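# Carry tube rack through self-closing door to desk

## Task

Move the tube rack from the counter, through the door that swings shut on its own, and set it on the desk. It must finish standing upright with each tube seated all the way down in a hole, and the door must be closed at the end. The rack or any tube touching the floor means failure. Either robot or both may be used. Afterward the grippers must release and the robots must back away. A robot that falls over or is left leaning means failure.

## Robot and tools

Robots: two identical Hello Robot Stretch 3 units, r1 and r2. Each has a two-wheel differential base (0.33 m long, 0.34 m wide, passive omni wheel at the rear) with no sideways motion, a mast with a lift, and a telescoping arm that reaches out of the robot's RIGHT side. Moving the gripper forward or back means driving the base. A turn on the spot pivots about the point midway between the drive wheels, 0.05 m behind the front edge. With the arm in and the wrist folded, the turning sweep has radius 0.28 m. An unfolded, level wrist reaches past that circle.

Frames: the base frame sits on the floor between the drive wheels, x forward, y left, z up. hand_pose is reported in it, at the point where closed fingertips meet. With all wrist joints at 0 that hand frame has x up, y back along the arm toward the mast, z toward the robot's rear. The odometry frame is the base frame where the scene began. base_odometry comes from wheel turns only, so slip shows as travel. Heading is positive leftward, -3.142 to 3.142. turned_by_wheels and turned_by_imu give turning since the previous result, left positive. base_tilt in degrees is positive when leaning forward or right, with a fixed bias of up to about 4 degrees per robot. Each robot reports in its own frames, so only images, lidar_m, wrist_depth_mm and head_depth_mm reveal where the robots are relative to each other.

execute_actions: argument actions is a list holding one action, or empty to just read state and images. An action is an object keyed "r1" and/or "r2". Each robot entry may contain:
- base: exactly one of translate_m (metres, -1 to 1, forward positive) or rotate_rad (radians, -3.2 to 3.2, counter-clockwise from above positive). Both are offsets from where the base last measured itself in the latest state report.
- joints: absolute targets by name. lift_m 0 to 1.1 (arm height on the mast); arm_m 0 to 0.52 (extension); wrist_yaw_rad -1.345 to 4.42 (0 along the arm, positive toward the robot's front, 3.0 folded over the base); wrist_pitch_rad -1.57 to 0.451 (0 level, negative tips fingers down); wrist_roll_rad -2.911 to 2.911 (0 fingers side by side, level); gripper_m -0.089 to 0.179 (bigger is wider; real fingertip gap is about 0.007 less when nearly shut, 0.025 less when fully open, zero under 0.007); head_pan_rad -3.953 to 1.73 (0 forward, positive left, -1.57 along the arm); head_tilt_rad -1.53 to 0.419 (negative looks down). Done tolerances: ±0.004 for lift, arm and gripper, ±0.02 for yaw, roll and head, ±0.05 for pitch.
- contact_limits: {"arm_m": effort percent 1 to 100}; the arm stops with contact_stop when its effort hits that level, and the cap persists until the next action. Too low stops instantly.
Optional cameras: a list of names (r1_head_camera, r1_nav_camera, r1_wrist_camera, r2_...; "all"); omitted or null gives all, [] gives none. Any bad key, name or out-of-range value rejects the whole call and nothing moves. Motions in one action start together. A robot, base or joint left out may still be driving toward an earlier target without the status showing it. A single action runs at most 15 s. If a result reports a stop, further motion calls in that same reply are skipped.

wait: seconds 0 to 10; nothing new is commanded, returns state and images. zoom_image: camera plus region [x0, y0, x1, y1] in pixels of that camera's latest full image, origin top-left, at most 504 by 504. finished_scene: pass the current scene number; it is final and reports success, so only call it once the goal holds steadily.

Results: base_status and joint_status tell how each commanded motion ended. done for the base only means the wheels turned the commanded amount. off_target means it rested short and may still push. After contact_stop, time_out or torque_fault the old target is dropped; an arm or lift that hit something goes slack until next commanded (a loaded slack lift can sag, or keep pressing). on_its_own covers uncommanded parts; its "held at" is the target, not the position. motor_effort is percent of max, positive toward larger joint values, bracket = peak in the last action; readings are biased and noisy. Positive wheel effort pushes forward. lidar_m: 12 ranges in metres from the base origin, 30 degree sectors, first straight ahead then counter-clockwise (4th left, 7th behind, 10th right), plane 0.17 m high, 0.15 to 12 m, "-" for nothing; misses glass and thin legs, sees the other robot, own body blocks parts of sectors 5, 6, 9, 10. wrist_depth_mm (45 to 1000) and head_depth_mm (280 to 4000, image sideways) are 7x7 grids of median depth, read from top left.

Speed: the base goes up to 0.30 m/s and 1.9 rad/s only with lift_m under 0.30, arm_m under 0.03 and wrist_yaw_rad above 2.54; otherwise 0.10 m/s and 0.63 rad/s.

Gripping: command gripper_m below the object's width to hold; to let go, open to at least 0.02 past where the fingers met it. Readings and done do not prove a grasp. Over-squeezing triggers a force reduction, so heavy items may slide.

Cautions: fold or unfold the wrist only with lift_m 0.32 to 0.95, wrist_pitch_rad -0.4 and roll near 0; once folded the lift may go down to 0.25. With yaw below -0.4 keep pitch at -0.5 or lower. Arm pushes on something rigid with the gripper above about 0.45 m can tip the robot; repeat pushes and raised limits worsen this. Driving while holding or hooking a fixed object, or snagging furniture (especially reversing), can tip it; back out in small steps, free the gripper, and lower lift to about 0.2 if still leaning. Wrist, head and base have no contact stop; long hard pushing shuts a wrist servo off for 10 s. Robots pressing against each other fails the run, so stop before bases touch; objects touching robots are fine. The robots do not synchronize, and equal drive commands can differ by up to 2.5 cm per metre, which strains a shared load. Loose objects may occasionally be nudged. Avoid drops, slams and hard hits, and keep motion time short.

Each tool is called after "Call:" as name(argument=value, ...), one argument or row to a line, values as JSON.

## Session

Call:
execute_actions(
  actions=[],
)

Scene clock: 0.00 s.
r1.base_odometry: x=+0.000 y=+0.000 heading=+0.000 (m, m, rad; r1's odometry frame)
r1.turned_by_wheels: +0.000 (rad since the last result)
r1.turned_by_imu: +0.000 (rad since the last result)
r1.base_tilt: forward=-1.1 right=+0.9 (deg)
r1.lidar_m: 0.78 0.92 1.64 2.16 2.54 1.92 3.61 2.21 1.85 1.52 0.90 0.78
r1.head_depth_mm: 709 705 703 699 696 692 688 / 734 729 724 722 720 716 711 / 759 756 751 748 746 739 736 / 786 782 776 774 770 764 760 / 815 812 806 799 795 795 789 / 848 840 834 830 828 820 818 / 883 878 868 863 860 853 846
r1.base_status: not commanded
r1.joint_positions: lift_m=+0.447 arm_m=-0.001 wrist_yaw_rad=+3.065 wrist_pitch_rad=-0.476 wrist_roll_rad=-0.013 gripper_m=+0.037 head_pan_rad=-0.001 head_tilt_rad=+0.013
r1.joint_status: not commanded
r1.motor_effort: left_wheel=-1 right_wheel=-1 lift_m=+41 arm_m=+1 wrist_yaw_rad=+0 wrist_pitch_rad=+8 wrist_roll_rad=-1 gripper_m=+0 head_pan_rad=+0 head_tilt_rad=+1 (%)
r1.hand_pose: x=-0.0046 y=+0.0721 z=+0.4474 quat_wxyz=(+0.192, +0.688, +0.142, +0.685) (m; r1's base frame)
r1.wrist_depth_mm: - - - - - - - / - - - - - - - / - - - - - - - / 946 934 943 935 956 966 952 / 777 776 - 778 793 807 801 / 652 652 - 666 686 679 675 / 565 580 583 598 587 590 586
r2.base_odometry: x=+0.000 y=+0.000 heading=+0.000 (m, m, rad; r2's odometry frame)
r2.turned_by_wheels: +0.000 (rad since the last result)
r2.turned_by_imu: +0.000 (rad since the last result)
r2.base_tilt: forward=+0.1 right=+1.0 (deg)
r2.lidar_m: 2.05 1.57 1.95 2.02 2.00 2.23 2.76 1.82 2.60 2.05 2.02 2.17
r2.head_depth_mm: 1874 2449 2491 2509 2542 2575 2052 / 1904 2329 2355 2367 2445 2461 2042 / 1913 2204 2234 2274 2307 2296 2014 / 1928 2088 2129 2165 2176 2203 1998 / 1950 1998 2038 2057 2083 2104 2002 / 1896 1927 1952 1963 2005 2013 1961 / 1811 1843 1863 1904 1608 1934 1930
r2.base_status: not commanded
r2.joint_positions: lift_m=+0.589 arm_m=+0.003 wrist_yaw_rad=+2.957 wrist_pitch_rad=-0.451 wrist_roll_rad=+0.011 gripper_m=+0.037 head_pan_rad=-0.015 head_tilt_rad=-0.012
r2.joint_status: not commanded
r2.motor_effort: left_wheel=+0 right_wheel=-1 lift_m=+24 arm_m=+0 wrist_yaw_rad=+1 wrist_pitch_rad=+7 wrist_roll_rad=+0 gripper_m=+0 head_pan_rad=+0 head_tilt_rad=+2 (%)
r2.hand_pose: x=+0.0191 y=+0.0687 z=+0.5940 quat_wxyz=(+0.222, +0.704, +0.093, +0.668) (m; r2's base frame)
r2.wrist_depth_mm: - - - - - - - / - - - - - - - / - - - - - - - / - - - - - - - / - - - 985 993 964 935 / 867 867 - 805 790 820 797 / 743 736 - 711 711 700 688
pictures: r1_head_camera (sideways: a quarter turn clockwise sets it upright), r1_nav_camera (sideways: a quarter turn counterclockwise sets it upright), r1_wrist_camera, r2_head_camera (sideways: a quarter turn clockwise sets it upright), r2_nav_camera (sideways: a quarter turn counterclockwise sets it upright), r2_wrist_camera
Images, in order (width x height): r1_head_camera 896x504, r1_nav_camera 672x504, r1_wrist_camera 644x364, r2_head_camera 896x504, r2_nav_camera 672x504, r2_wrist_camera 644x364.

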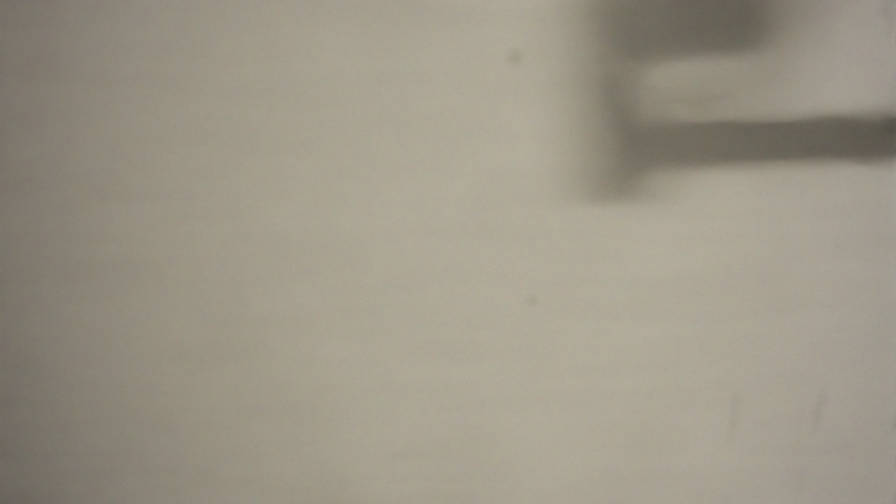

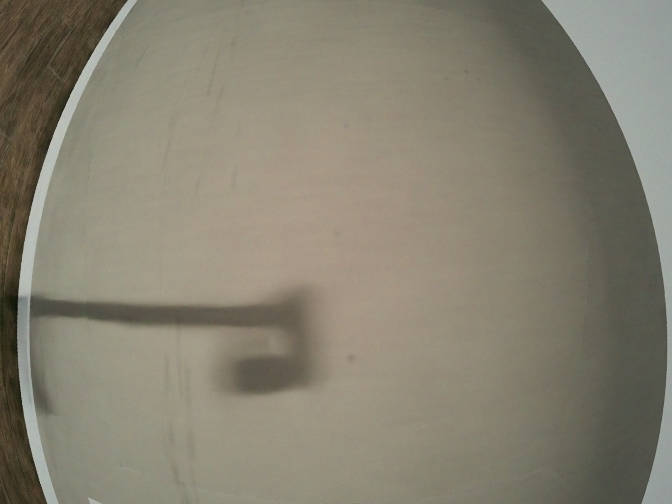

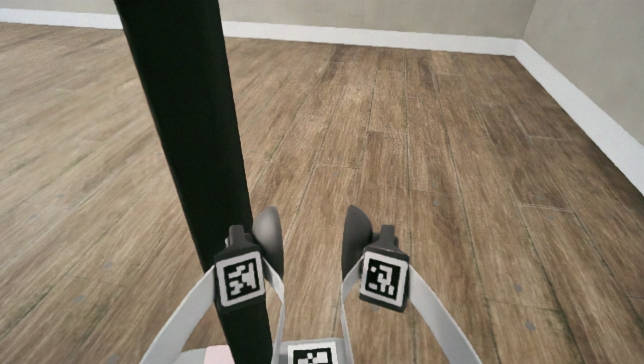

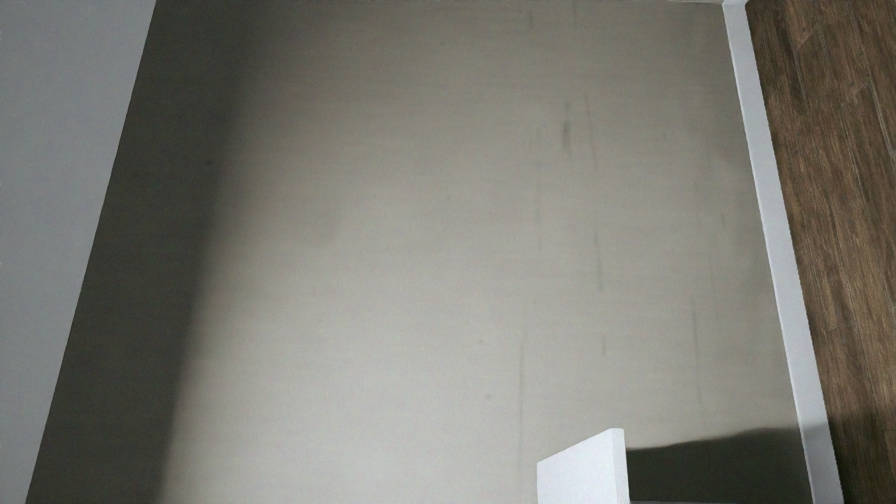

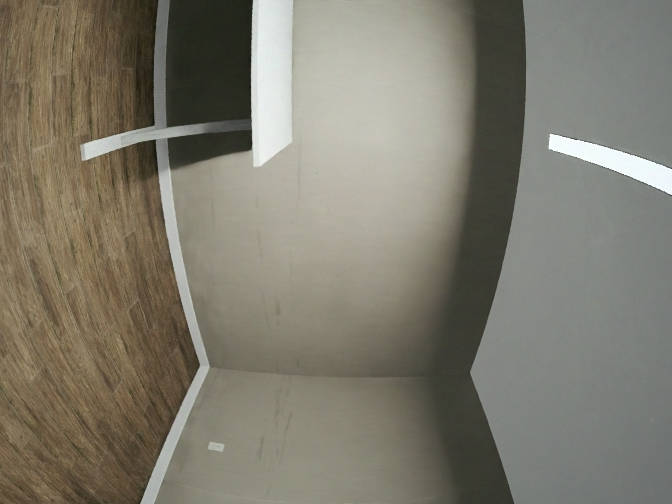

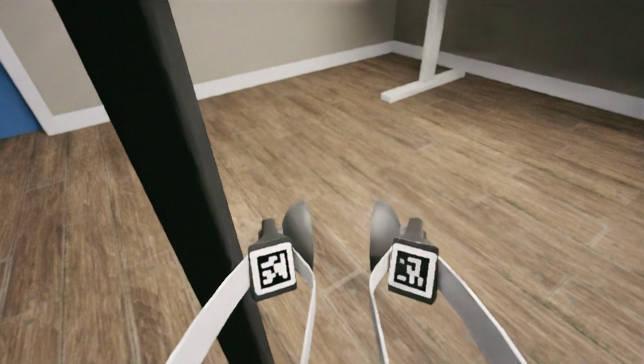

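Call:
execute_actions(
  actions=[
    {"r1":{"base":{"rotate_rad":-2.55},"joints":{"lift_m":0.28,"wrist_pitch_rad":-0.4,"head_tilt_rad":-0.5}},"r2":{"base":{"rotate_rad":2.3},"joints":{"lift_m":0.28,"wrist_pitch_rad":-0.4,"head_tilt_rad":-0.5}}},
  ],
  cameras=["r1_head_camera","r2_head_camera","r2_nav_camera"],
)

Scene clock: 9.40 s.
r1.base_odometry: x=+0.000 y=+0.000 heading=-2.550 (m, m, rad; r1's odometry frame)
r1.turned_by_wheels: -2.550 (rad since the last result)
r1.turned_by_imu: -2.560 (rad since the last result)
r1.base_tilt: forward=-1.1 right=+1.1 (deg)
r1.lidar_m: 2.12 1.85 1.35 0.86 0.78 0.79 0.97 1.92 2.18 2.67 1.83 3.18
r1.head_depth_mm: 2660 2987 3392 2828 2019 1555 1276 / 2422 2662 3003 2875 2014 1569 1281 / 2177 2413 2639 2730 2034 1586 1285 / 2040 2219 2463 2604 2058 1584 1295 / 1948 2098 2288 2444 2053 1594 1301 / 1806 1953 2085 2259 2052 1596 1298 / 1693 1810 1926 2100 2059 1596 1302
r1.base_status: done
r1.joint_positions: lift_m=+0.281 arm_m=-0.001 wrist_yaw_rad=+3.065 wrist_pitch_rad=-0.421 wrist_roll_rad=-0.013 gripper_m=+0.037 head_pan_rad=-0.001 head_tilt_rad=-0.494
r1.joint_status: all done
r1.motor_effort: left_wheel=+1(9) right_wheel=-3(7) lift_m=+19(35) arm_m=+0(0) wrist_yaw_rad=+0(0) wrist_pitch_rad=+12(11) wrist_roll_rad=+0(0) gripper_m=+0(0) head_pan_rad=+0(0) head_tilt_rad=-2(21) (%)
r1.hand_pose: x=-0.0041 y=+0.0792 z=+0.2926 quat_wxyz=(+0.174, +0.692, +0.123, +0.690) (m; r1's base frame)
r1.wrist_depth_mm: 589 646 867 - - - - / 620 692 936 - - - - / 657 751 971 966 959 963 987 / 668 710 750 729 742 738 740 / 590 594 - 594 603 609 604 / 493 508 - - 513 509 515 / 440 - - - 428 437 438
r2.base_odometry: x=+0.000 y=+0.000 heading=+2.300 (m, m, rad; r2's odometry frame)
r2.turned_by_wheels: +2.300 (rad since the last result)
r2.turned_by_imu: +2.327 (rad since the last result)
r2.base_tilt: forward=+0.1 right=+1.0 (deg)
r2.lidar_m: 2.00 2.47 1.92 2.73 2.28 2.01 2.02 2.28 1.57 2.03 1.96 1.99
r2.head_depth_mm: 1588 1732 1895 2082 1938 1521 1264 / 1649 1806 1951 2173 1921 1528 1261 / 1765 1931 2123 2282 1935 1524 1256 / 1851 2028 2241 2401 1920 1521 1248 / 1918 2109 2328 2492 1927 1516 1251 / 1997 2211 2466 2622 1896 1514 1244 / 1999 2227 2477 2553 1903 1507 1247
r2.base_status: done
r2.joint_positions: lift_m=+0.280 arm_m=+0.003 wrist_yaw_rad=+2.957 wrist_pitch_rad=-0.419 wrist_roll_rad=+0.011 gripper_m=+0.037 head_pan_rad=-0.015 head_tilt_rad=-0.494
r2.joint_status: all done
r2.motor_effort: left_wheel=-3(10) right_wheel=+3(13) lift_m=+16(19) arm_m=+0(2) wrist_yaw_rad=+0(0) wrist_pitch_rad=+9(10) wrist_roll_rad=+0(0) gripper_m=+0(0) head_pan_rad=+0(0) head_tilt_rad=-3(31) (%)
r2.hand_pose: x=+0.0199 y=+0.0727 z=+0.2927 quat_wxyz=(+0.211, +0.705, +0.082, +0.672) (m; r2's base frame)
r2.wrist_depth_mm: - - - - - - - / - - - - - - - / - - 966 964 916 901 872 / 762 754 736 718 713 685 670 / 606 598 620 576 591 562 555 / 505 509 - 501 460 471 466 / 448 - - - 412 405 401
pictures: r1_head_camera (sideways: a quarter turn clockwise sets it upright), r2_head_camera (sideways: a quarter turn clockwise sets it upright), r2_nav_camera (sideways: a quarter turn counterclockwise sets it upright)
Images, in order (width x height): r1_head_camera 896x504, r2_head_camera 896x504, r2_nav_camera 672x504.

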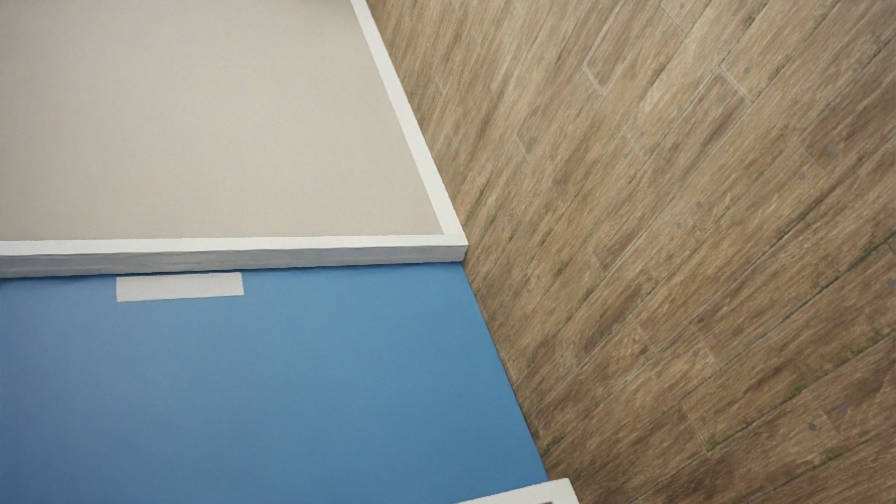

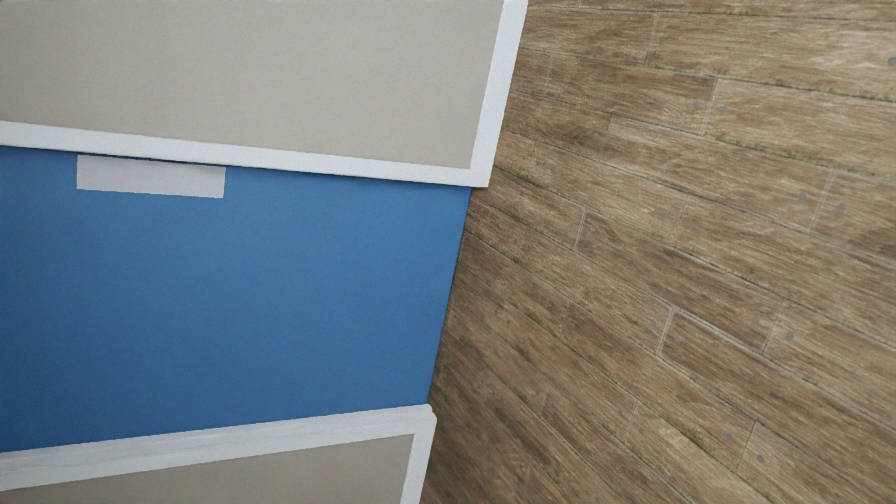

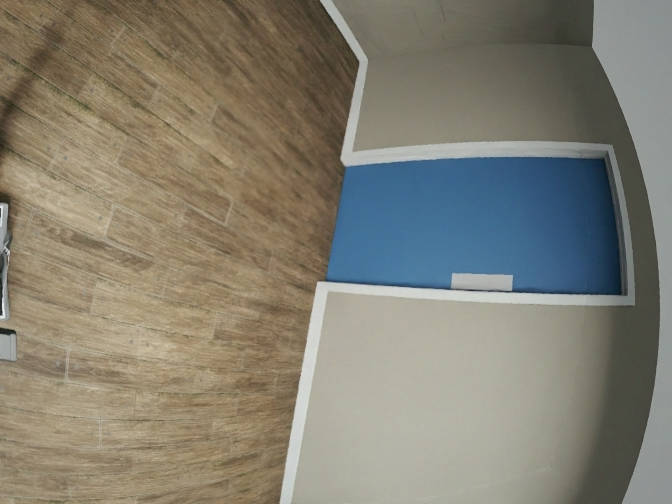

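Call:
execute_actions(
  actions=[
    {"r1":{"base":{"rotate_rad":-0.05}},"r2":{"base":{"rotate_rad":0.3}}},
  ],
  cameras=[],
)

Call:
execute_actions(
  actions=[
    {"r1":{"base":{"translate_m":1}}},
  ],
  cameras=[],
)

Call:
execute_actions(
  actions=[
    {"r1":{"base":{"translate_m":0.92}},"r2":{"base":{"translate_m":0.4}}},
  ],
  cameras=[],
)

Call:
execute_actions(
  actions=[
    {"r1":{"base":{"rotate_rad":-2.3},"joints":{"head_pan_rad":-3.14,"head_tilt_rad":-1.1}},"r2":{"base":{"translate_m":0.4},"joints":{"head_pan_rad":-0.45,"head_tilt_rad":-0.7}}},
  ],
  cameras=["r1_nav_camera","r2_head_camera"],
)

Scene clock: 19.00 s.
r1.base_odometry: x=+0.000 y=+0.000 heading=-2.600 (m, m, rad; r1's odometry frame)
r1.turned_by_wheels: -0.050 (rad since the last result)
r1.turned_by_imu: -0.049 (rad since the last result)
r1.base_tilt: forward=-1.2 right=+1.0 (deg)
r1.lidar_m: 2.18 1.85 1.45 0.88 0.78 0.78 0.94 1.72 2.16 2.59 1.88 3.43
r1.head_depth_mm: 2928 3305 3629 2809 2025 1568 1283 / 2578 2893 3194 2844 2033 1566 1281 / 2315 2544 2789 2860 2041 1575 1287 / 2105 2300 2486 2691 2047 1592 1290 / 1988 2164 2364 2537 2033 1598 1298 / 1854 1994 2135 2336 2062 1588 1301 / 1744 1844 1970 2146 2057 1596 1298
r1.base_status: done
r1.joint_positions: lift_m=+0.281 arm_m=-0.001 wrist_yaw_rad=+3.065 wrist_pitch_rad=-0.421 wrist_roll_rad=-0.013 gripper_m=+0.037 head_pan_rad=-0.001 head_tilt_rad=-0.494
r1.joint_status: not commanded
r1.motor_effort: left_wheel=+1(6) right_wheel=-3(8) lift_m=+19(18) arm_m=+0(0) wrist_yaw_rad=-1(1) wrist_pitch_rad=+12(12) wrist_roll_rad=+0(1) gripper_m=+0(0) head_pan_rad=+0(0) head_tilt_rad=-1(2) (%)
r1.hand_pose: x=-0.0041 y=+0.0793 z=+0.2926 quat_wxyz=(+0.174, +0.692, +0.123, +0.690) (m; r1's base frame)
r1.wrist_depth_mm: 603 654 879 - - - - / 627 703 982 - - - - / 656 743 969 971 981 981 976 / 664 719 745 743 736 754 758 / 586 586 - 592 607 595 610 / 493 510 - - 505 506 506 / 439 - - - 431 441 439
r2.base_odometry: x=+0.000 y=+0.000 heading=+2.600 (m, m, rad; r2's odometry frame)
r2.turned_by_wheels: +0.300 (rad since the last result)
r2.turned_by_imu: +0.303 (rad since the last result)
r2.base_tilt: forward=+0.0 right=+1.0 (deg)
r2.lidar_m: 2.20 2.78 1.92 2.66 2.06 2.02 2.15 2.06 1.57 1.96 2.03 1.99
r2.head_depth_mm: 1785 1922 2070 2276 1954 1534 1257 / 1895 2029 2237 2368 1931 1525 1265 / 2045 2202 2428 2504 1929 1526 1257 / 2126 2312 2562 2571 1921 1522 1247 / 2263 2503 2847 2629 1887 1519 1254 / 2472 2785 3108 2595 1914 1500 1244 / 2654 2902 3146 2569 1903 1520 1242
r2.base_status: done
r2.joint_positions: lift_m=+0.280 arm_m=+0.003 wrist_yaw_rad=+2.957 wrist_pitch_rad=-0.419 wrist_roll_rad=+0.011 gripper_m=+0.037 head_pan_rad=-0.015 head_tilt_rad=-0.494
r2.joint_status: not commanded
r2.motor_effort: left_wheel=-3(10) right_wheel=+3(12) lift_m=+16(16) arm_m=-1(1) wrist_yaw_rad=+1(1) wrist_pitch_rad=+9(9) wrist_roll_rad=+0(0) gripper_m=+0(1) head_pan_rad=+0(1) head_tilt_rad=-2(2) (%)
r2.hand_pose: x=+0.0199 y=+0.0727 z=+0.2927 quat_wxyz=(+0.211, +0.705, +0.082, +0.672) (m; r2's base frame)
r2.wrist_depth_mm: - - - - - - - / - - - - - - - / - - 979 952 923 916 865 / 770 762 729 717 699 691 678 / 611 598 611 574 591 557 548 / 504 508 - 502 458 474 466 / 445 - - - 411 407 402
pictures: none
No camera images: the call's "cameras" was empty. Leave "cameras" out to get every camera's image.

Scene clock: 23.93 s.
r1.base_odometry: x=-0.857 y=-0.516 heading=-2.600 (m, m, rad; r1's odometry frame)
r1.turned_by_wheels: +0.000 (rad since the last result)
r1.turned_by_imu: +0.004 (rad since the last result)
r1.base_tilt: forward=-1.1 right=+0.9 (deg)
r1.lidar_m: 1.34 1.19 1.12 1.33 1.45 1.45 1.73 2.90 2.92 1.52 2.99 2.05
r1.head_depth_mm: 1705 1909 2160 2426 2005 1564 1280 / 1510 1690 1876 2120 2026 1571 1283 / 1376 1501 1655 1848 1964 1592 1292 / 1246 1355 1480 1619 1786 1585 1292 / 1168 1277 1383 1537 1692 1594 1296 / 1135 1213 1312 1419 1536 1580 1298 / 1056 1124 1204 1293 1389 1501 1299
r1.base_status: done
r1.joint_positions: lift_m=+0.281 arm_m=-0.001 wrist_yaw_rad=+3.065 wrist_pitch_rad=-0.421 wrist_roll_rad=-0.013 gripper_m=+0.037 head_pan_rad=-0.001 head_tilt_rad=-0.495
r1.joint_status: not commanded
r1.motor_effort: left_wheel=+1(7) right_wheel=-3(6) lift_m=+19(19) arm_m=+0(0) wrist_yaw_rad=+0(0) wrist_pitch_rad=+11(12) wrist_roll_rad=+0(0) gripper_m=+0(0) head_pan_rad=+1(0) head_tilt_rad=-1(1) (%)
r1.hand_pose: x=-0.0041 y=+0.0793 z=+0.2927 quat_wxyz=(+0.174, +0.692, +0.122, +0.690) (m; r1's base frame)
r1.wrist_depth_mm: - - - - - 976 893 / - - - - - - 942 / 951 941 916 961 971 978 925 / 709 715 756 747 742 742 744 / 585 589 - 590 608 603 603 / 490 510 - - 509 507 504 / 438 - - - 431 440 436
r2.base_odometry: x=+0.000 y=+0.000 heading=+2.600 (m, m, rad; r2's odometry frame)
r2.turned_by_wheels: +0.000 (rad since the last result)
r2.turned_by_imu: +0.000 (rad since the last result)
r2.base_tilt: forward=+0.0 right=+1.0 (deg)
r2.lidar_m: 2.21 1.52 2.73 2.65 2.05 2.02 2.15 2.06 1.57 1.95 2.03 1.99
r2.head_depth_mm: 1780 1908 2072 2248 1950 1536 1268 / 1906 2062 2213 2393 1930 1528 1262 / 2031 2208 2400 2533 1921 1525 1258 / 2116 2304 2553 2648 1942 1517 1250 / 2285 2502 2817 2620 1901 1509 1246 / 2484 2780 3099 2614 1837 1514 1243 / 2617 2923 3158 1691 1707 1505 1244
r2.base_status: not commanded
r2.joint_positions: lift_m=+0.280 arm_m=+0.003 wrist_yaw_rad=+2.957 wrist_pitch_rad=-0.419 wrist_roll_rad=+0.011 gripper_m=+0.037 head_pan_rad=-0.015 head_tilt_rad=-0.494
r2.joint_status: not commanded
r2.motor_effort: left_wheel=-3(3) right_wheel=+2(3) lift_m=+16(16) arm_m=+0(1) wrist_yaw_rad=+1(0) wrist_pitch_rad=+9(9) wrist_roll_rad=+0(0) gripper_m=+0(0) head_pan_rad=+0(0) head_tilt_rad=-3(2) (%)
r2.hand_pose: x=+0.0199 y=+0.0727 z=+0.2927 quat_wxyz=(+0.211, +0.705, +0.082, +0.672) (m; r2's base frame)
r2.wrist_depth_mm: - - - - - - - / - - - - - - - / - - 988 952 930 902 887 / 761 763 734 726 704 691 679 / 604 599 612 574 589 559 552 / 506 505 - 497 460 473 465 / 448 - - - 410 407 401
pictures: none
No camera images: the call's "cameras" was empty. Leave "cameras" out to get every camera's image.

Scene clock: 28.70 s.
r1.base_odometry: x=-1.645 y=-0.990 heading=-2.600 (m, m, rad; r1's odometry frame)
r1.turned_by_wheels: +0.000 (rad since the last result)
r1.turned_by_imu: +0.004 (rad since the last result)
r1.base_tilt: forward=-1.1 right=+1.0 (deg)
r1.lidar_m: 0.48 0.51 0.52 0.62 0.94 2.06 2.46 3.56 1.28 2.73 2.22 0.80
r1.head_depth_mm: 625 698 790 916 1080 1325 1275 / 557 615 686 774 892 1051 1222 / 502 548 605 673 760 874 1026 / 458 496 541 596 663 746 856 / 420 452 483 526 574 637 727 / 375 403 440 491 561 664 753 / 375 419 471 523 571 625 684
r1.base_status: done
r1.joint_positions: lift_m=+0.281 arm_m=-0.001 wrist_yaw_rad=+3.065 wrist_pitch_rad=-0.421 wrist_roll_rad=-0.013 gripper_m=+0.037 head_pan_rad=-0.001 head_tilt_rad=-0.495
r1.joint_status: not commanded
r1.motor_effort: left_wheel=+0(9) right_wheel=-3(5) lift_m=+19(19) arm_m=+0(0) wrist_yaw_rad=+0(1) wrist_pitch_rad=+11(11) wrist_roll_rad=-1(0) gripper_m=-1(0) head_pan_rad=+0(0) head_tilt_rad=-1(1) (%)
r1.hand_pose: x=-0.0041 y=+0.0793 z=+0.2928 quat_wxyz=(+0.174, +0.692, +0.122, +0.690) (m; r1's base frame)
r1.wrist_depth_mm: - - 834 685 549 467 400 / - - 894 745 593 487 421 / 926 944 952 820 637 526 440 / 713 726 752 738 689 552 469 / 583 590 - 591 617 586 496 / 497 508 - - 510 504 490 / 435 - - - 433 431 438
r2.base_odometry: x=-0.343 y=+0.206 heading=+2.600 (m, m, rad; r2's odometry frame)
r2.turned_by_wheels: +0.000 (rad since the last result)
r2.turned_by_imu: +0.001 (rad since the last result)
r2.base_tilt: forward=+0.0 right=+1.0 (deg)
r2.lidar_m: 1.28 2.55 2.50 2.67 2.38 2.34 2.50 1.83 1.82 1.97 1.70 1.28
r2.head_depth_mm: 1054 1611 1723 1874 1877 1529 1257 / 1586 1690 1807 1990 1519 1480 1261 / 1701 1851 2047 2093 1677 1479 1266 / 1766 1946 2146 2366 1921 1514 1261 / 1903 2091 2324 2476 1925 1517 1260 / 2065 2329 2596 2590 1893 1514 1248 / 2280 2558 2812 2600 1900 1501 1247
r2.base_status: done
r2.joint_positions: lift_m=+0.280 arm_m=+0.003 wrist_yaw_rad=+2.957 wrist_pitch_rad=-0.419 wrist_roll_rad=+0.011 gripper_m=+0.037 head_pan_rad=-0.015 head_tilt_rad=-0.495
r2.joint_status: not commanded
r2.motor_effort: left_wheel=-3(8) right_wheel=+2(13) lift_m=+16(16) arm_m=+0(1) wrist_yaw_rad=+0(0) wrist_pitch_rad=+9(9) wrist_roll_rad=+0(0) gripper_m=-1(1) head_pan_rad=+0(0) head_tilt_rad=-2(3) (%)
r2.hand_pose: x=+0.0199 y=+0.0728 z=+0.2929 quat_wxyz=(+0.211, +0.706, +0.082, +0.672) (m; r2's base frame)
r2.wrist_depth_mm: - - - - - - - / - - - - - - - / - - 967 956 930 904 876 / 769 757 730 724 704 694 678 / 612 604 609 578 593 568 553 / 513 503 - 500 463 473 465 / 445 - - - 412 403 400
pictures: none
No camera images: the call's "cameras" was empty. Leave "cameras" out to get every camera's image.

Scene clock: 31.77 s.
r1.base_odometry: x=-1.645 y=-0.990 heading=+1.384 (m, m, rad; r1's odometry frame)
r1.turned_by_wheels: -2.300 (rad since the last result)
r1.turned_by_imu: -2.309 (rad since the last result)
r1.base_tilt: forward=-1.2 right=+1.0 (deg)
r1.lidar_m: 0.90 3.42 2.23 1.17 0.55 0.48 0.51 0.56 0.84 2.06 2.23 3.35
r1.head_depth_mm: 459 554 697 852 1187 1213 1079 / 465 565 713 964 1269 - 1067 / 472 572 725 989 1308 - 1061 / 479 583 742 1024 1321 - 1063 / 485 593 757 1051 1318 1224 1054 / 491 602 774 1081 1319 1209 1107 / 498 611 791 1117 1317 1193 1096
r1.base_status: done
r1.joint_positions: lift_m=+0.281 arm_m=-0.001 wrist_yaw_rad=+3.065 wrist_pitch_rad=-0.421 wrist_roll_rad=-0.013 gripper_m=+0.037 head_pan_rad=-3.134 head_tilt_rad=-1.087
r1.joint_status: all done
r1.motor_effort: left_wheel=+1(7) right_wheel=-3(8) lift_m=+19(19) arm_m=+0(0) wrist_yaw_rad=-1(0) wrist_pitch_rad=+11(11) wrist_roll_rad=+0(0) gripper_m=+0(1) head_pan_rad=-4(57) head_tilt_rad=-4(23) (%)
r1.hand_pose: x=-0.0041 y=+0.0793 z=+0.2928 quat_wxyz=(+0.174, +0.692, +0.122, +0.690) (m; r1's base frame)
r1.wrist_depth_mm: 498 627 - - - - - / 499 641 - - - - - / 505 680 947 940 965 965 997 / 504 672 741 716 726 747 741 / 495 590 - 588 601 600 605 / 482 510 - - 514 506 504 / 442 - - - 432 433 436
r2.base_odometry: x=-0.685 y=+0.413 heading=+2.600 (m, m, rad; r2's odometry frame)
r2.turned_by_wheels: +0.000 (rad since the last result)
r2.turned_by_imu: +0.001 (rad since the last result)
r2.base_tilt: forward=-0.1 right=+1.0 (deg)
r2.lidar_m: 1.51 2.09 2.28 2.42 2.72 2.67 2.84 2.12 2.07 1.76 1.36 0.89
r2.head_depth_mm: 1064 1199 1372 1599 1595 1334 1154 / 1147 1280 1454 1651 1592 1334 1155 / 1159 1309 1492 1563 1505 1340 1149 / 1216 1387 1591 1768 1448 1332 1147 / 1250 1427 1646 1288 1473 1332 1147 / 1277 1468 1698 1879 1569 1340 1143 / 1311 1509 1739 1912 1588 1324 1143
r2.base_status: done
r2.joint_positions: lift_m=+0.280 arm_m=+0.003 wrist_yaw_rad=+2.957 wrist_pitch_rad=-0.418 wrist_roll_rad=+0.011 gripper_m=+0.037 head_pan_rad=-0.443 head_tilt_rad=-0.692
r2.joint_status: all done
r2.motor_effort: left_wheel=-3(7) right_wheel=+3(12) lift_m=+16(16) arm_m=-1(1) wrist_yaw_rad=-1(0) wrist_pitch_rad=+8(8) wrist_roll_rad=+0(0) gripper_m=+0(0) head_pan_rad=-3(22) head_tilt_rad=-4(22) (%)
r2.hand_pose: x=+0.0199 y=+0.0728 z=+0.2929 quat_wxyz=(+0.211, +0.706, +0.082, +0.672) (m; r2's base frame)
r2.wrist_depth_mm: - - - - - - - / - - - - - - - / - - 976 953 936 896 884 / 769 745 741 720 703 689 676 / 604 600 614 581 594 561 552 / 505 504 - 498 466 473 465 / 445 - - - 409 406 401
pictures: r1_nav_camera (sideways: a quarter turn counterclockwise sets it upright), r2_head_camera (sideways: a quarter turn clockwise sets it upright)
Images, in order (width x height): r1_nav_camera 672x504, r2_head_camera 896x504.

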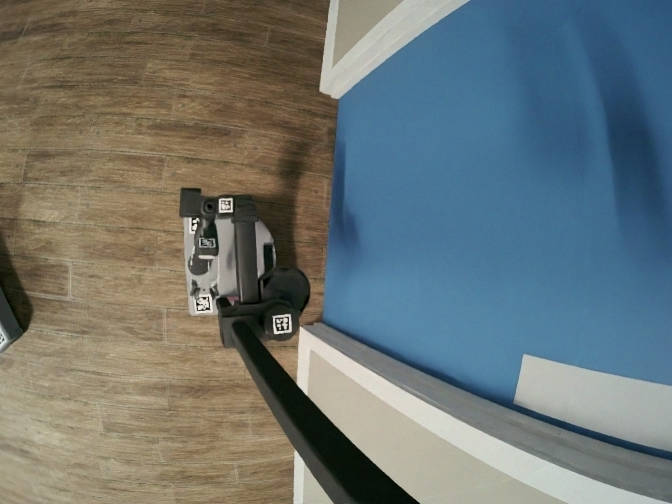

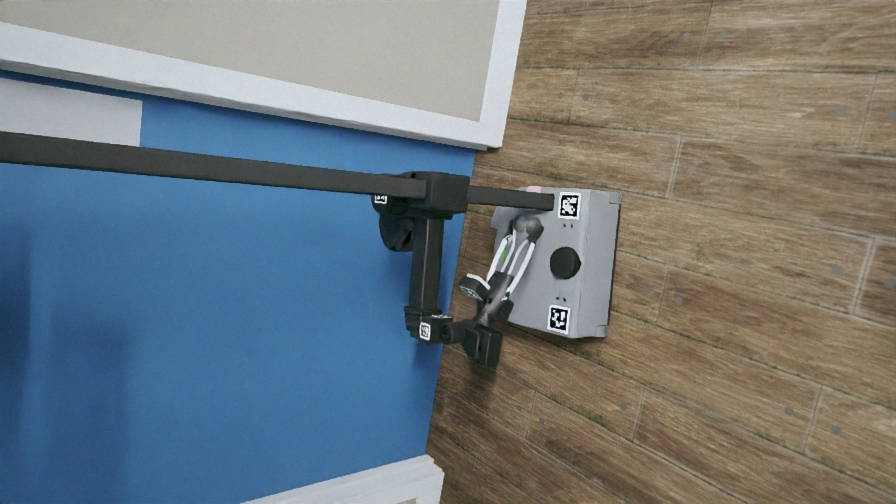

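Call:
execute_actions(
  actions=[
    {"r1":{"joints":{"lift_m":0.31}},"r2":{"base":{"rotate_rad":-0.27},"joints":{"head_pan_rad":0,"head_tilt_rad":-0.8}}},
  ],
  cameras=[],
)

Call:
execute_actions(
  actions=[
    {"r1":{"base":{"translate_m":-0.8}},"r2":{"base":{"translate_m":0.4}}},
  ],
  cameras=["r1_nav_camera"],
)

Call:
execute_actions(
  actions=[
    {"r1":{"base":{"rotate_rad":0.45}}},
  ],
  cameras=[],
)

Call:
execute_actions(
  actions=[
    {"r1":{"base":{"translate_m":-0.33}},"r2":{"base":{"translate_m":0.6}}},
  ],
  cameras=["r1_nav_camera","r2_nav_camera"],
)

Scene clock: 44.10 s.
r1.base_odometry: x=-1.645 y=-0.990 heading=+1.384 (m, m, rad; r1's odometry frame)
r1.turned_by_wheels: +0.000 (rad since the last result)
r1.turned_by_imu: +0.001 (rad since the last result)
r1.base_tilt: forward=-1.1 right=+1.0 (deg)
r1.lidar_m: 0.89 3.42 2.24 1.16 0.55 0.48 0.52 0.56 0.84 2.06 2.23 3.36
r1.head_depth_mm: 459 554 696 855 1194 1212 1080 / 466 562 710 961 1270 - 1065 / 472 572 726 992 1311 - 1060 / 478 582 741 1022 1312 - 1060 / 485 592 758 1052 1314 1230 1063 / 492 602 775 1083 1317 1214 1093 / 498 612 792 1116 1323 1200 1096
r1.base_status: not commanded
r1.joint_positions: lift_m=+0.309 arm_m=-0.001 wrist_yaw_rad=+3.065 wrist_pitch_rad=-0.420 wrist_roll_rad=-0.013 gripper_m=+0.037 head_pan_rad=-3.134 head_tilt_rad=-1.087
r1.joint_status: all done
r1.motor_effort: left_wheel=+1(1) right_wheel=-3(3) lift_m=+62(65) arm_m=+0(0) wrist_yaw_rad=-1(0) wrist_pitch_rad=+11(11) wrist_roll_rad=+0(0) gripper_m=+0(0) head_pan_rad=-4(5) head_tilt_rad=-4(4) (%)
r1.hand_pose: x=-0.0041 y=+0.0793 z=+0.3214 quat_wxyz=(+0.174, +0.692, +0.122, +0.690) (m; r1's base frame)
r1.wrist_depth_mm: 499 627 - - - - - / 499 641 - - - - - / 504 680 - - - - - / 509 681 807 790 781 798 797 / 497 623 - 637 654 643 652 / 491 532 - 548 545 542 546 / 457 - - - 457 465 464
r2.base_odometry: x=-0.685 y=+0.413 heading=+2.330 (m, m, rad; r2's odometry frame)
r2.turned_by_wheels: -0.270 (rad since the last result)
r2.turned_by_imu: -0.272 (rad since the last result)
r2.base_tilt: forward=+0.0 right=+1.0 (deg)
r2.lidar_m: 0.89 1.68 2.27 2.28 2.76 2.67 2.68 2.75 2.13 2.07 1.49 1.33
r2.head_depth_mm: 1126 1269 1493 1655 1484 1277 1117 / 1204 1376 1204 1670 1437 1270 1118 / 1258 1450 1614 1467 1438 1273 1118 / 1316 1516 1732 1514 1444 1271 1114 / 1386 1605 1909 1753 1477 1272 1115 / 1436 1652 1948 1769 1473 1267 1111 / 1426 1679 2003 1770 1479 1263 1108
r2.base_status: done
r2.joint_positions: lift_m=+0.280 arm_m=+0.003 wrist_yaw_rad=+2.957 wrist_pitch_rad=-0.418 wrist_roll_rad=+0.011 gripper_m=+0.037 head_pan_rad=-0.007 head_tilt_rad=-0.790
r2.joint_status: all done
r2.motor_effort: left_wheel=+3(9) right_wheel=-5(10) lift_m=+16(17) arm_m=-1(0) wrist_yaw_rad=+1(0) wrist_pitch_rad=+8(9) wrist_roll_rad=+0(0) gripper_m=+0(0) head_pan_rad=+2(22) head_tilt_rad=-5(17) (%)
r2.hand_pose: x=+0.0199 y=+0.0728 z=+0.2929 quat_wxyz=(+0.211, +0.706, +0.082, +0.672) (m; r2's base frame)
r2.wrist_depth_mm: - - - - - - - / - - - - - - - / - - 979 953 925 888 879 / 766 756 743 717 699 695 677 / 612 603 613 577 592 558 557 / 507 511 - 501 461 471 468 / 444 - - - 408 407 401
pictures: none
No camera images: the call's "cameras" was empty. Leave "cameras" out to get every camera's image.

Scene clock: 53.07 s.
r1.base_odometry: x=-1.794 y=-1.776 heading=+1.384 (m, m, rad; r1's odometry frame)
r1.turned_by_wheels: +0.000 (rad since the last result)
r1.turned_by_imu: +0.000 (rad since the last result)
r1.base_tilt: forward=-1.2 right=+1.0 (deg)
r1.lidar_m: 1.30 0.42 0.40 1.73 2.37 0.41 0.28 0.26 0.26 0.33 0.73 3.19
r1.head_depth_mm: 2039 1882 1634 1447 1305 1214 1079 / 342 431 644 1454 1316 - 1066 / 312 383 503 723 1138 - 1056 / 297 348 440 601 902 - 1059 / - 316 390 511 740 - 1061 / - 299 351 445 610 902 1095 / - - 318 394 519 753 1071
r1.base_status: translate_m off_target (by the wheels' count: -0.7999 of -0.8000)
r1.joint_positions: lift_m=+0.309 arm_m=-0.001 wrist_yaw_rad=+3.065 wrist_pitch_rad=-0.420 wrist_roll_rad=-0.013 gripper_m=+0.037 head_pan_rad=-3.134 head_tilt_rad=-1.089
r1.joint_status: not commanded
r1.motor_effort: left_wheel=-14(39) right_wheel=-14(29) lift_m=+61(62) arm_m=+0(0) wrist_yaw_rad=+0(1) wrist_pitch_rad=+11(11) wrist_roll_rad=+0(0) gripper_m=+0(0) head_pan_rad=-4(4) head_tilt_rad=-3(4) (%)
r1.hand_pose: x=-0.0040 y=+0.0794 z=+0.3216 quat_wxyz=(+0.173, +0.692, +0.122, +0.690) (m; r1's base frame)
r1.wrist_depth_mm: - - - - 968 454 332 / - - - - 967 456 357 / 992 - - - 879 426 399 / 770 770 813 781 758 455 459 / 628 631 - 633 639 506 627 / 527 525 - 532 550 533 544 / 452 - - - 459 462 465
r2.base_odometry: x=-0.961 y=+0.703 heading=+2.330 (m, m, rad; r2's odometry frame)
r2.turned_by_wheels: +0.000 (rad since the last result)
r2.turned_by_imu: +0.002 (rad since the last result)
r2.base_tilt: forward=+0.0 right=+1.0 (deg)
r2.lidar_m: 1.29 1.30 2.14 2.16 2.60 3.03 3.05 2.40 2.39 1.71 1.07 0.96
r2.head_depth_mm: 1381 1540 1994 1772 1423 1263 1120 / 1322 1531 1751 1662 1485 1272 1111 / 1271 1479 1740 1719 1481 1270 1119 / 1230 1408 1671 1761 1486 1276 1118 / 1191 1364 1606 1767 1482 1265 1114 / 1143 1312 1525 1710 1482 1268 1113 / 1095 1234 1457 1713 1473 1267 1112
r2.base_status: done
r2.joint_positions: lift_m=+0.280 arm_m=+0.003 wrist_yaw_rad=+2.957 wrist_pitch_rad=-0.418 wrist_roll_rad=+0.011 gripper_m=+0.037 head_pan_rad=-0.007 head_tilt_rad=-0.791
r2.joint_status: not commanded
r2.motor_effort: left_wheel=+2(12) right_wheel=-4(9) lift_m=+17(16) arm_m=-1(0) wrist_yaw_rad=+0(0) wrist_pitch_rad=+8(9) wrist_roll_rad=+0(0) gripper_m=+0(0) head_pan_rad=+1(3) head_tilt_rad=-4(5) (%)
r2.hand_pose: x=+0.0199 y=+0.0728 z=+0.2929 quat_wxyz=(+0.211, +0.706, +0.082, +0.672) (m; r2's base frame)
r2.wrist_depth_mm: - - - - - - - / - - - - - - - / - - 976 948 936 900 878 / 772 746 735 721 719 697 680 / 612 604 613 580 593 557 550 / 512 508 - 498 462 473 466 / 447 - - - 414 407 402
pictures: r1_nav_camera (sideways: a quarter turn counterclockwise sets it upright)
Images, in order (width x height): r1_nav_camera 672x504.

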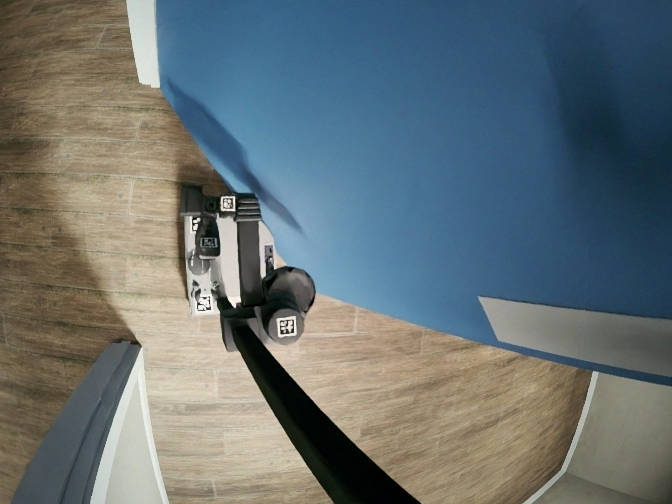

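Scene clock: 54.73 s.
r1.base_odometry: x=-1.794 y=-1.776 heading=+1.833 (m, m, rad; r1's odometry frame)
r1.turned_by_wheels: +0.449 (rad since the last result)
r1.turned_by_imu: +0.447 (rad since the last result)
r1.base_tilt: forward=-1.1 right=+1.0 (deg)
r1.lidar_m: 0.43 0.40 1.09 2.30 4.14 0.31 0.27 0.28 0.33 0.61 2.91 1.29
r1.head_depth_mm: - 328 428 618 1283 1214 1079 / - 318 411 582 948 - 1070 / - 310 395 550 793 - 1055 / - 306 380 521 796 - 1058 / - 300 367 495 769 - 1059 / - 296 354 473 712 1163 1097 / - 292 341 452 667 1148 1095
r1.base_status: done
r1.joint_positions: lift_m=+0.309 arm_m=-0.001 wrist_yaw_rad=+3.065 wrist_pitch_rad=-0.420 wrist_roll_rad=-0.013 gripper_m=+0.037 head_pan_rad=-3.134 head_tilt_rad=-1.089
r1.joint_status: not commanded
r1.on_its_own: left_wheel is at rest, and its effort (-26) is outside its rest range (-18 to +18)
r1.motor_effort: left_wheel=-26(32) right_wheel=-6(6) lift_m=+60(61) arm_m=+0(0) wrist_yaw_rad=+1(0) wrist_pitch_rad=+11(11) wrist_roll_rad=+0(1) gripper_m=+0(0) head_pan_rad=-4(4) head_tilt_rad=-4(3) (%)
r1.hand_pose: x=-0.0040 y=+0.0794 z=+0.3216 quat_wxyz=(+0.173, +0.692, +0.122, +0.690) (m; r1's base frame)
r1.wrist_depth_mm: - - - - - - 837 / - - - - - - 741 / 990 - - - - - 643 / 758 791 817 804 803 782 579 / 610 633 - 636 655 653 524 / 430 527 - 541 540 538 452 / 394 - - - 460 468 426
r2.base_odometry: x=-0.961 y=+0.703 heading=+2.330 (m, m, rad; r2's odometry frame)
r2.turned_by_wheels: +0.000 (rad since the last result)
r2.turned_by_imu: +0.000 (rad since the last result)
r2.base_tilt: forward=+0.0 right=+1.0 (deg)
r2.lidar_m: 1.29 1.30 2.14 2.15 2.61 3.02 3.05 2.39 2.38 1.71 1.07 0.96
r2.head_depth_mm: 1347 1539 2114 1792 1433 1277 1121 / 1349 1526 1737 1691 1482 1268 1123 / 1291 1495 1714 1681 1479 1270 1114 / 1232 1423 1693 1778 1481 1270 1117 / 1186 1361 1605 1752 1474 1269 1116 / 1152 1309 1521 1726 1473 1264 1113 / 1096 1231 1460 1721 1471 1276 1116
r2.base_status: not commanded
r2.joint_positions: lift_m=+0.280 arm_m=+0.003 wrist_yaw_rad=+2.957 wrist_pitch_rad=-0.418 wrist_roll_rad=+0.011 gripper_m=+0.037 head_pan_rad=-0.007 head_tilt_rad=-0.791
r2.joint_status: not commanded
r2.motor_effort: left_wheel=+2(2) right_wheel=-4(4) lift_m=+16(16) arm_m=+0(1) wrist_yaw_rad=+0(0) wrist_pitch_rad=+9(9) wrist_roll_rad=+0(0) gripper_m=+1(0) head_pan_rad=+2(1) head_tilt_rad=-4(4) (%)
r2.hand_pose: x=+0.0199 y=+0.0728 z=+0.2929 quat_wxyz=(+0.211, +0.706, +0.082, +0.672) (m; r2's base frame)
r2.wrist_depth_mm: - - - - - - - / - - - - - - - / - - 979 960 922 907 867 / 759 757 730 722 710 690 678 / 615 598 603 584 593 563 553 / 505 505 - 503 464 475 465 / 445 - - - 412 405 405
pictures: none
No camera images: the call's "cameras" was empty. Leave "cameras" out to get every camera's image.

Scene clock: 58.97 s.
r1.base_odometry: x=-1.708 y=-2.095 heading=+1.833 (m, m, rad; r1's odometry frame)
r1.turned_by_wheels: +0.000 (rad since the last result)
r1.turned_by_imu: +0.000 (rad since the last result)
r1.base_tilt: forward=-1.1 right=+0.9 (deg)
r1.lidar_m: 0.72 0.74 2.36 2.49 4.22 0.42 0.28 0.26 0.26 0.33 0.70 1.01
r1.head_depth_mm: 2064 1874 1632 1443 1294 1212 1079 / 346 439 1553 1451 1312 - 1069 / 314 389 510 734 1152 - 1054 / 298 350 443 602 905 - 1064 / - 317 391 512 739 - 1060 / - 299 351 445 607 894 1102 / - - 318 394 515 744 1081
r1.base_status: done
r1.joint_positions: lift_m=+0.309 arm_m=-0.001 wrist_yaw_rad=+3.065 wrist_pitch_rad=-0.420 wrist_roll_rad=-0.013 gripper_m=+0.037 head_pan_rad=-3.134 head_tilt_rad=-1.089
r1.joint_status: not commanded
r1.motor_effort: left_wheel=-13(27) right_wheel=-8(23) lift_m=+60(61) arm_m=+0(0) wrist_yaw_rad=+0(0) wrist_pitch_rad=+11(11) wrist_roll_rad=+0(0) gripper_m=+0(0) head_pan_rad=-4(4) head_tilt_rad=-3(3) (%)
r1.hand_pose: x=-0.0040 y=+0.0794 z=+0.3216 quat_wxyz=(+0.173, +0.692, +0.122, +0.690) (m; r1's base frame)
r1.wrist_depth_mm: - - - - - - - / - - - - - - - / - 997 - - - - - / 778 764 813 781 796 788 801 / 628 635 - 625 647 633 643 / 527 525 - 533 543 537 545 / 454 - - - 455 466 467
r2.base_odometry: x=-1.374 y=+1.138 heading=+2.330 (m, m, rad; r2's odometry frame)
r2.turned_by_wheels: +0.000 (rad since the last result)
r2.turned_by_imu: +0.002 (rad since the last result)
r2.base_tilt: forward=+0.0 right=+1.0 (deg)
r2.lidar_m: 0.94 0.79 0.94 1.95 2.37 3.58 3.61 2.83 2.34 0.71 0.52 1.14
r2.head_depth_mm: 3952 2564 2055 1773 1478 1271 1119 / 1212 2660 1315 1495 1472 1273 1119 / 1065 1257 1344 1473 1474 1275 1115 / 952 1106 1301 1540 1482 1276 1111 / 859 983 1138 1353 1461 1267 1114 / 785 878 1009 1173 1382 1263 1111 / 723 803 901 1037 1240 1272 1116
r2.base_status: done
r2.joint_positions: lift_m=+0.280 arm_m=+0.003 wrist_yaw_rad=+2.957 wrist_pitch_rad=-0.418 wrist_roll_rad=+0.011 gripper_m=+0.037 head_pan_rad=-0.007 head_tilt_rad=-0.791
r2.joint_status: not commanded
r2.motor_effort: left_wheel=+2(12) right_wheel=-4(7) lift_m=+17(16) arm_m=-1(1) wrist_yaw_rad=+0(0) wrist_pitch_rad=+8(8) wrist_roll_rad=+0(0) gripper_m=+1(0) head_pan_rad=+2(2) head_tilt_rad=-4(4) (%)
r2.hand_pose: x=+0.0199 y=+0.0728 z=+0.2929 quat_wxyz=(+0.211, +0.706, +0.082, +0.672) (m; r2's base frame)
r2.wrist_depth_mm: - - - - - - 590 / - - - - - - 629 / - - 988 944 940 856 675 / 780 765 731 712 701 696 669 / 614 603 611 576 591 562 554 / 509 505 - 499 464 471 465 / 448 - - - 413 408 402
pictures: r1_nav_camera (sideways: a quarter turn counterclockwise sets it upright), r2_nav_camera (sideways: a quarter turn counterclockwise sets it upright)
Images, in order (width x height): r1_nav_camera 672x504, r2_nav_camera 672x504.

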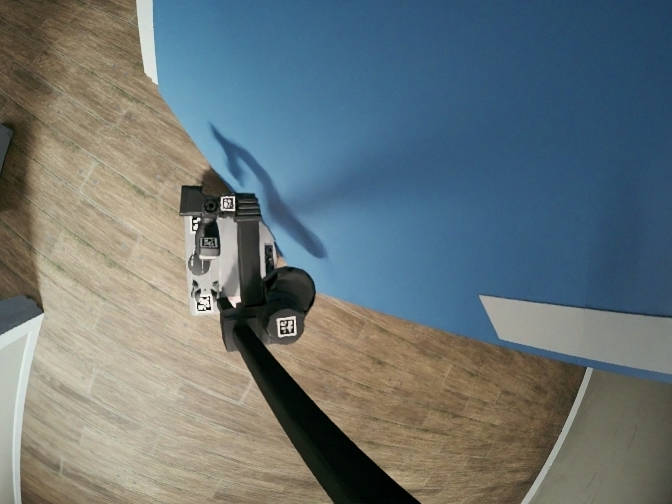

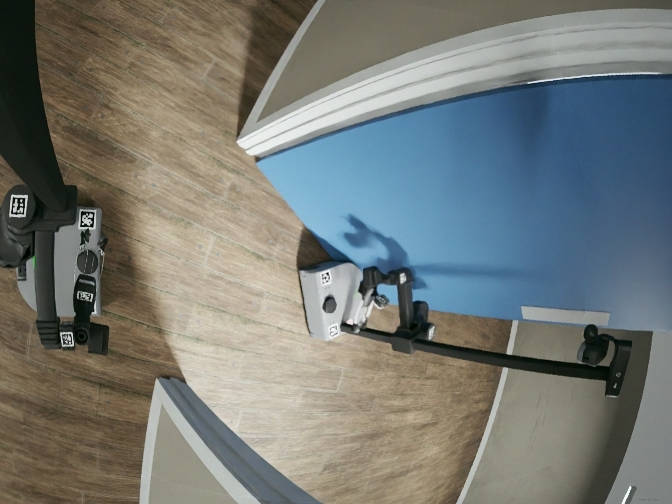

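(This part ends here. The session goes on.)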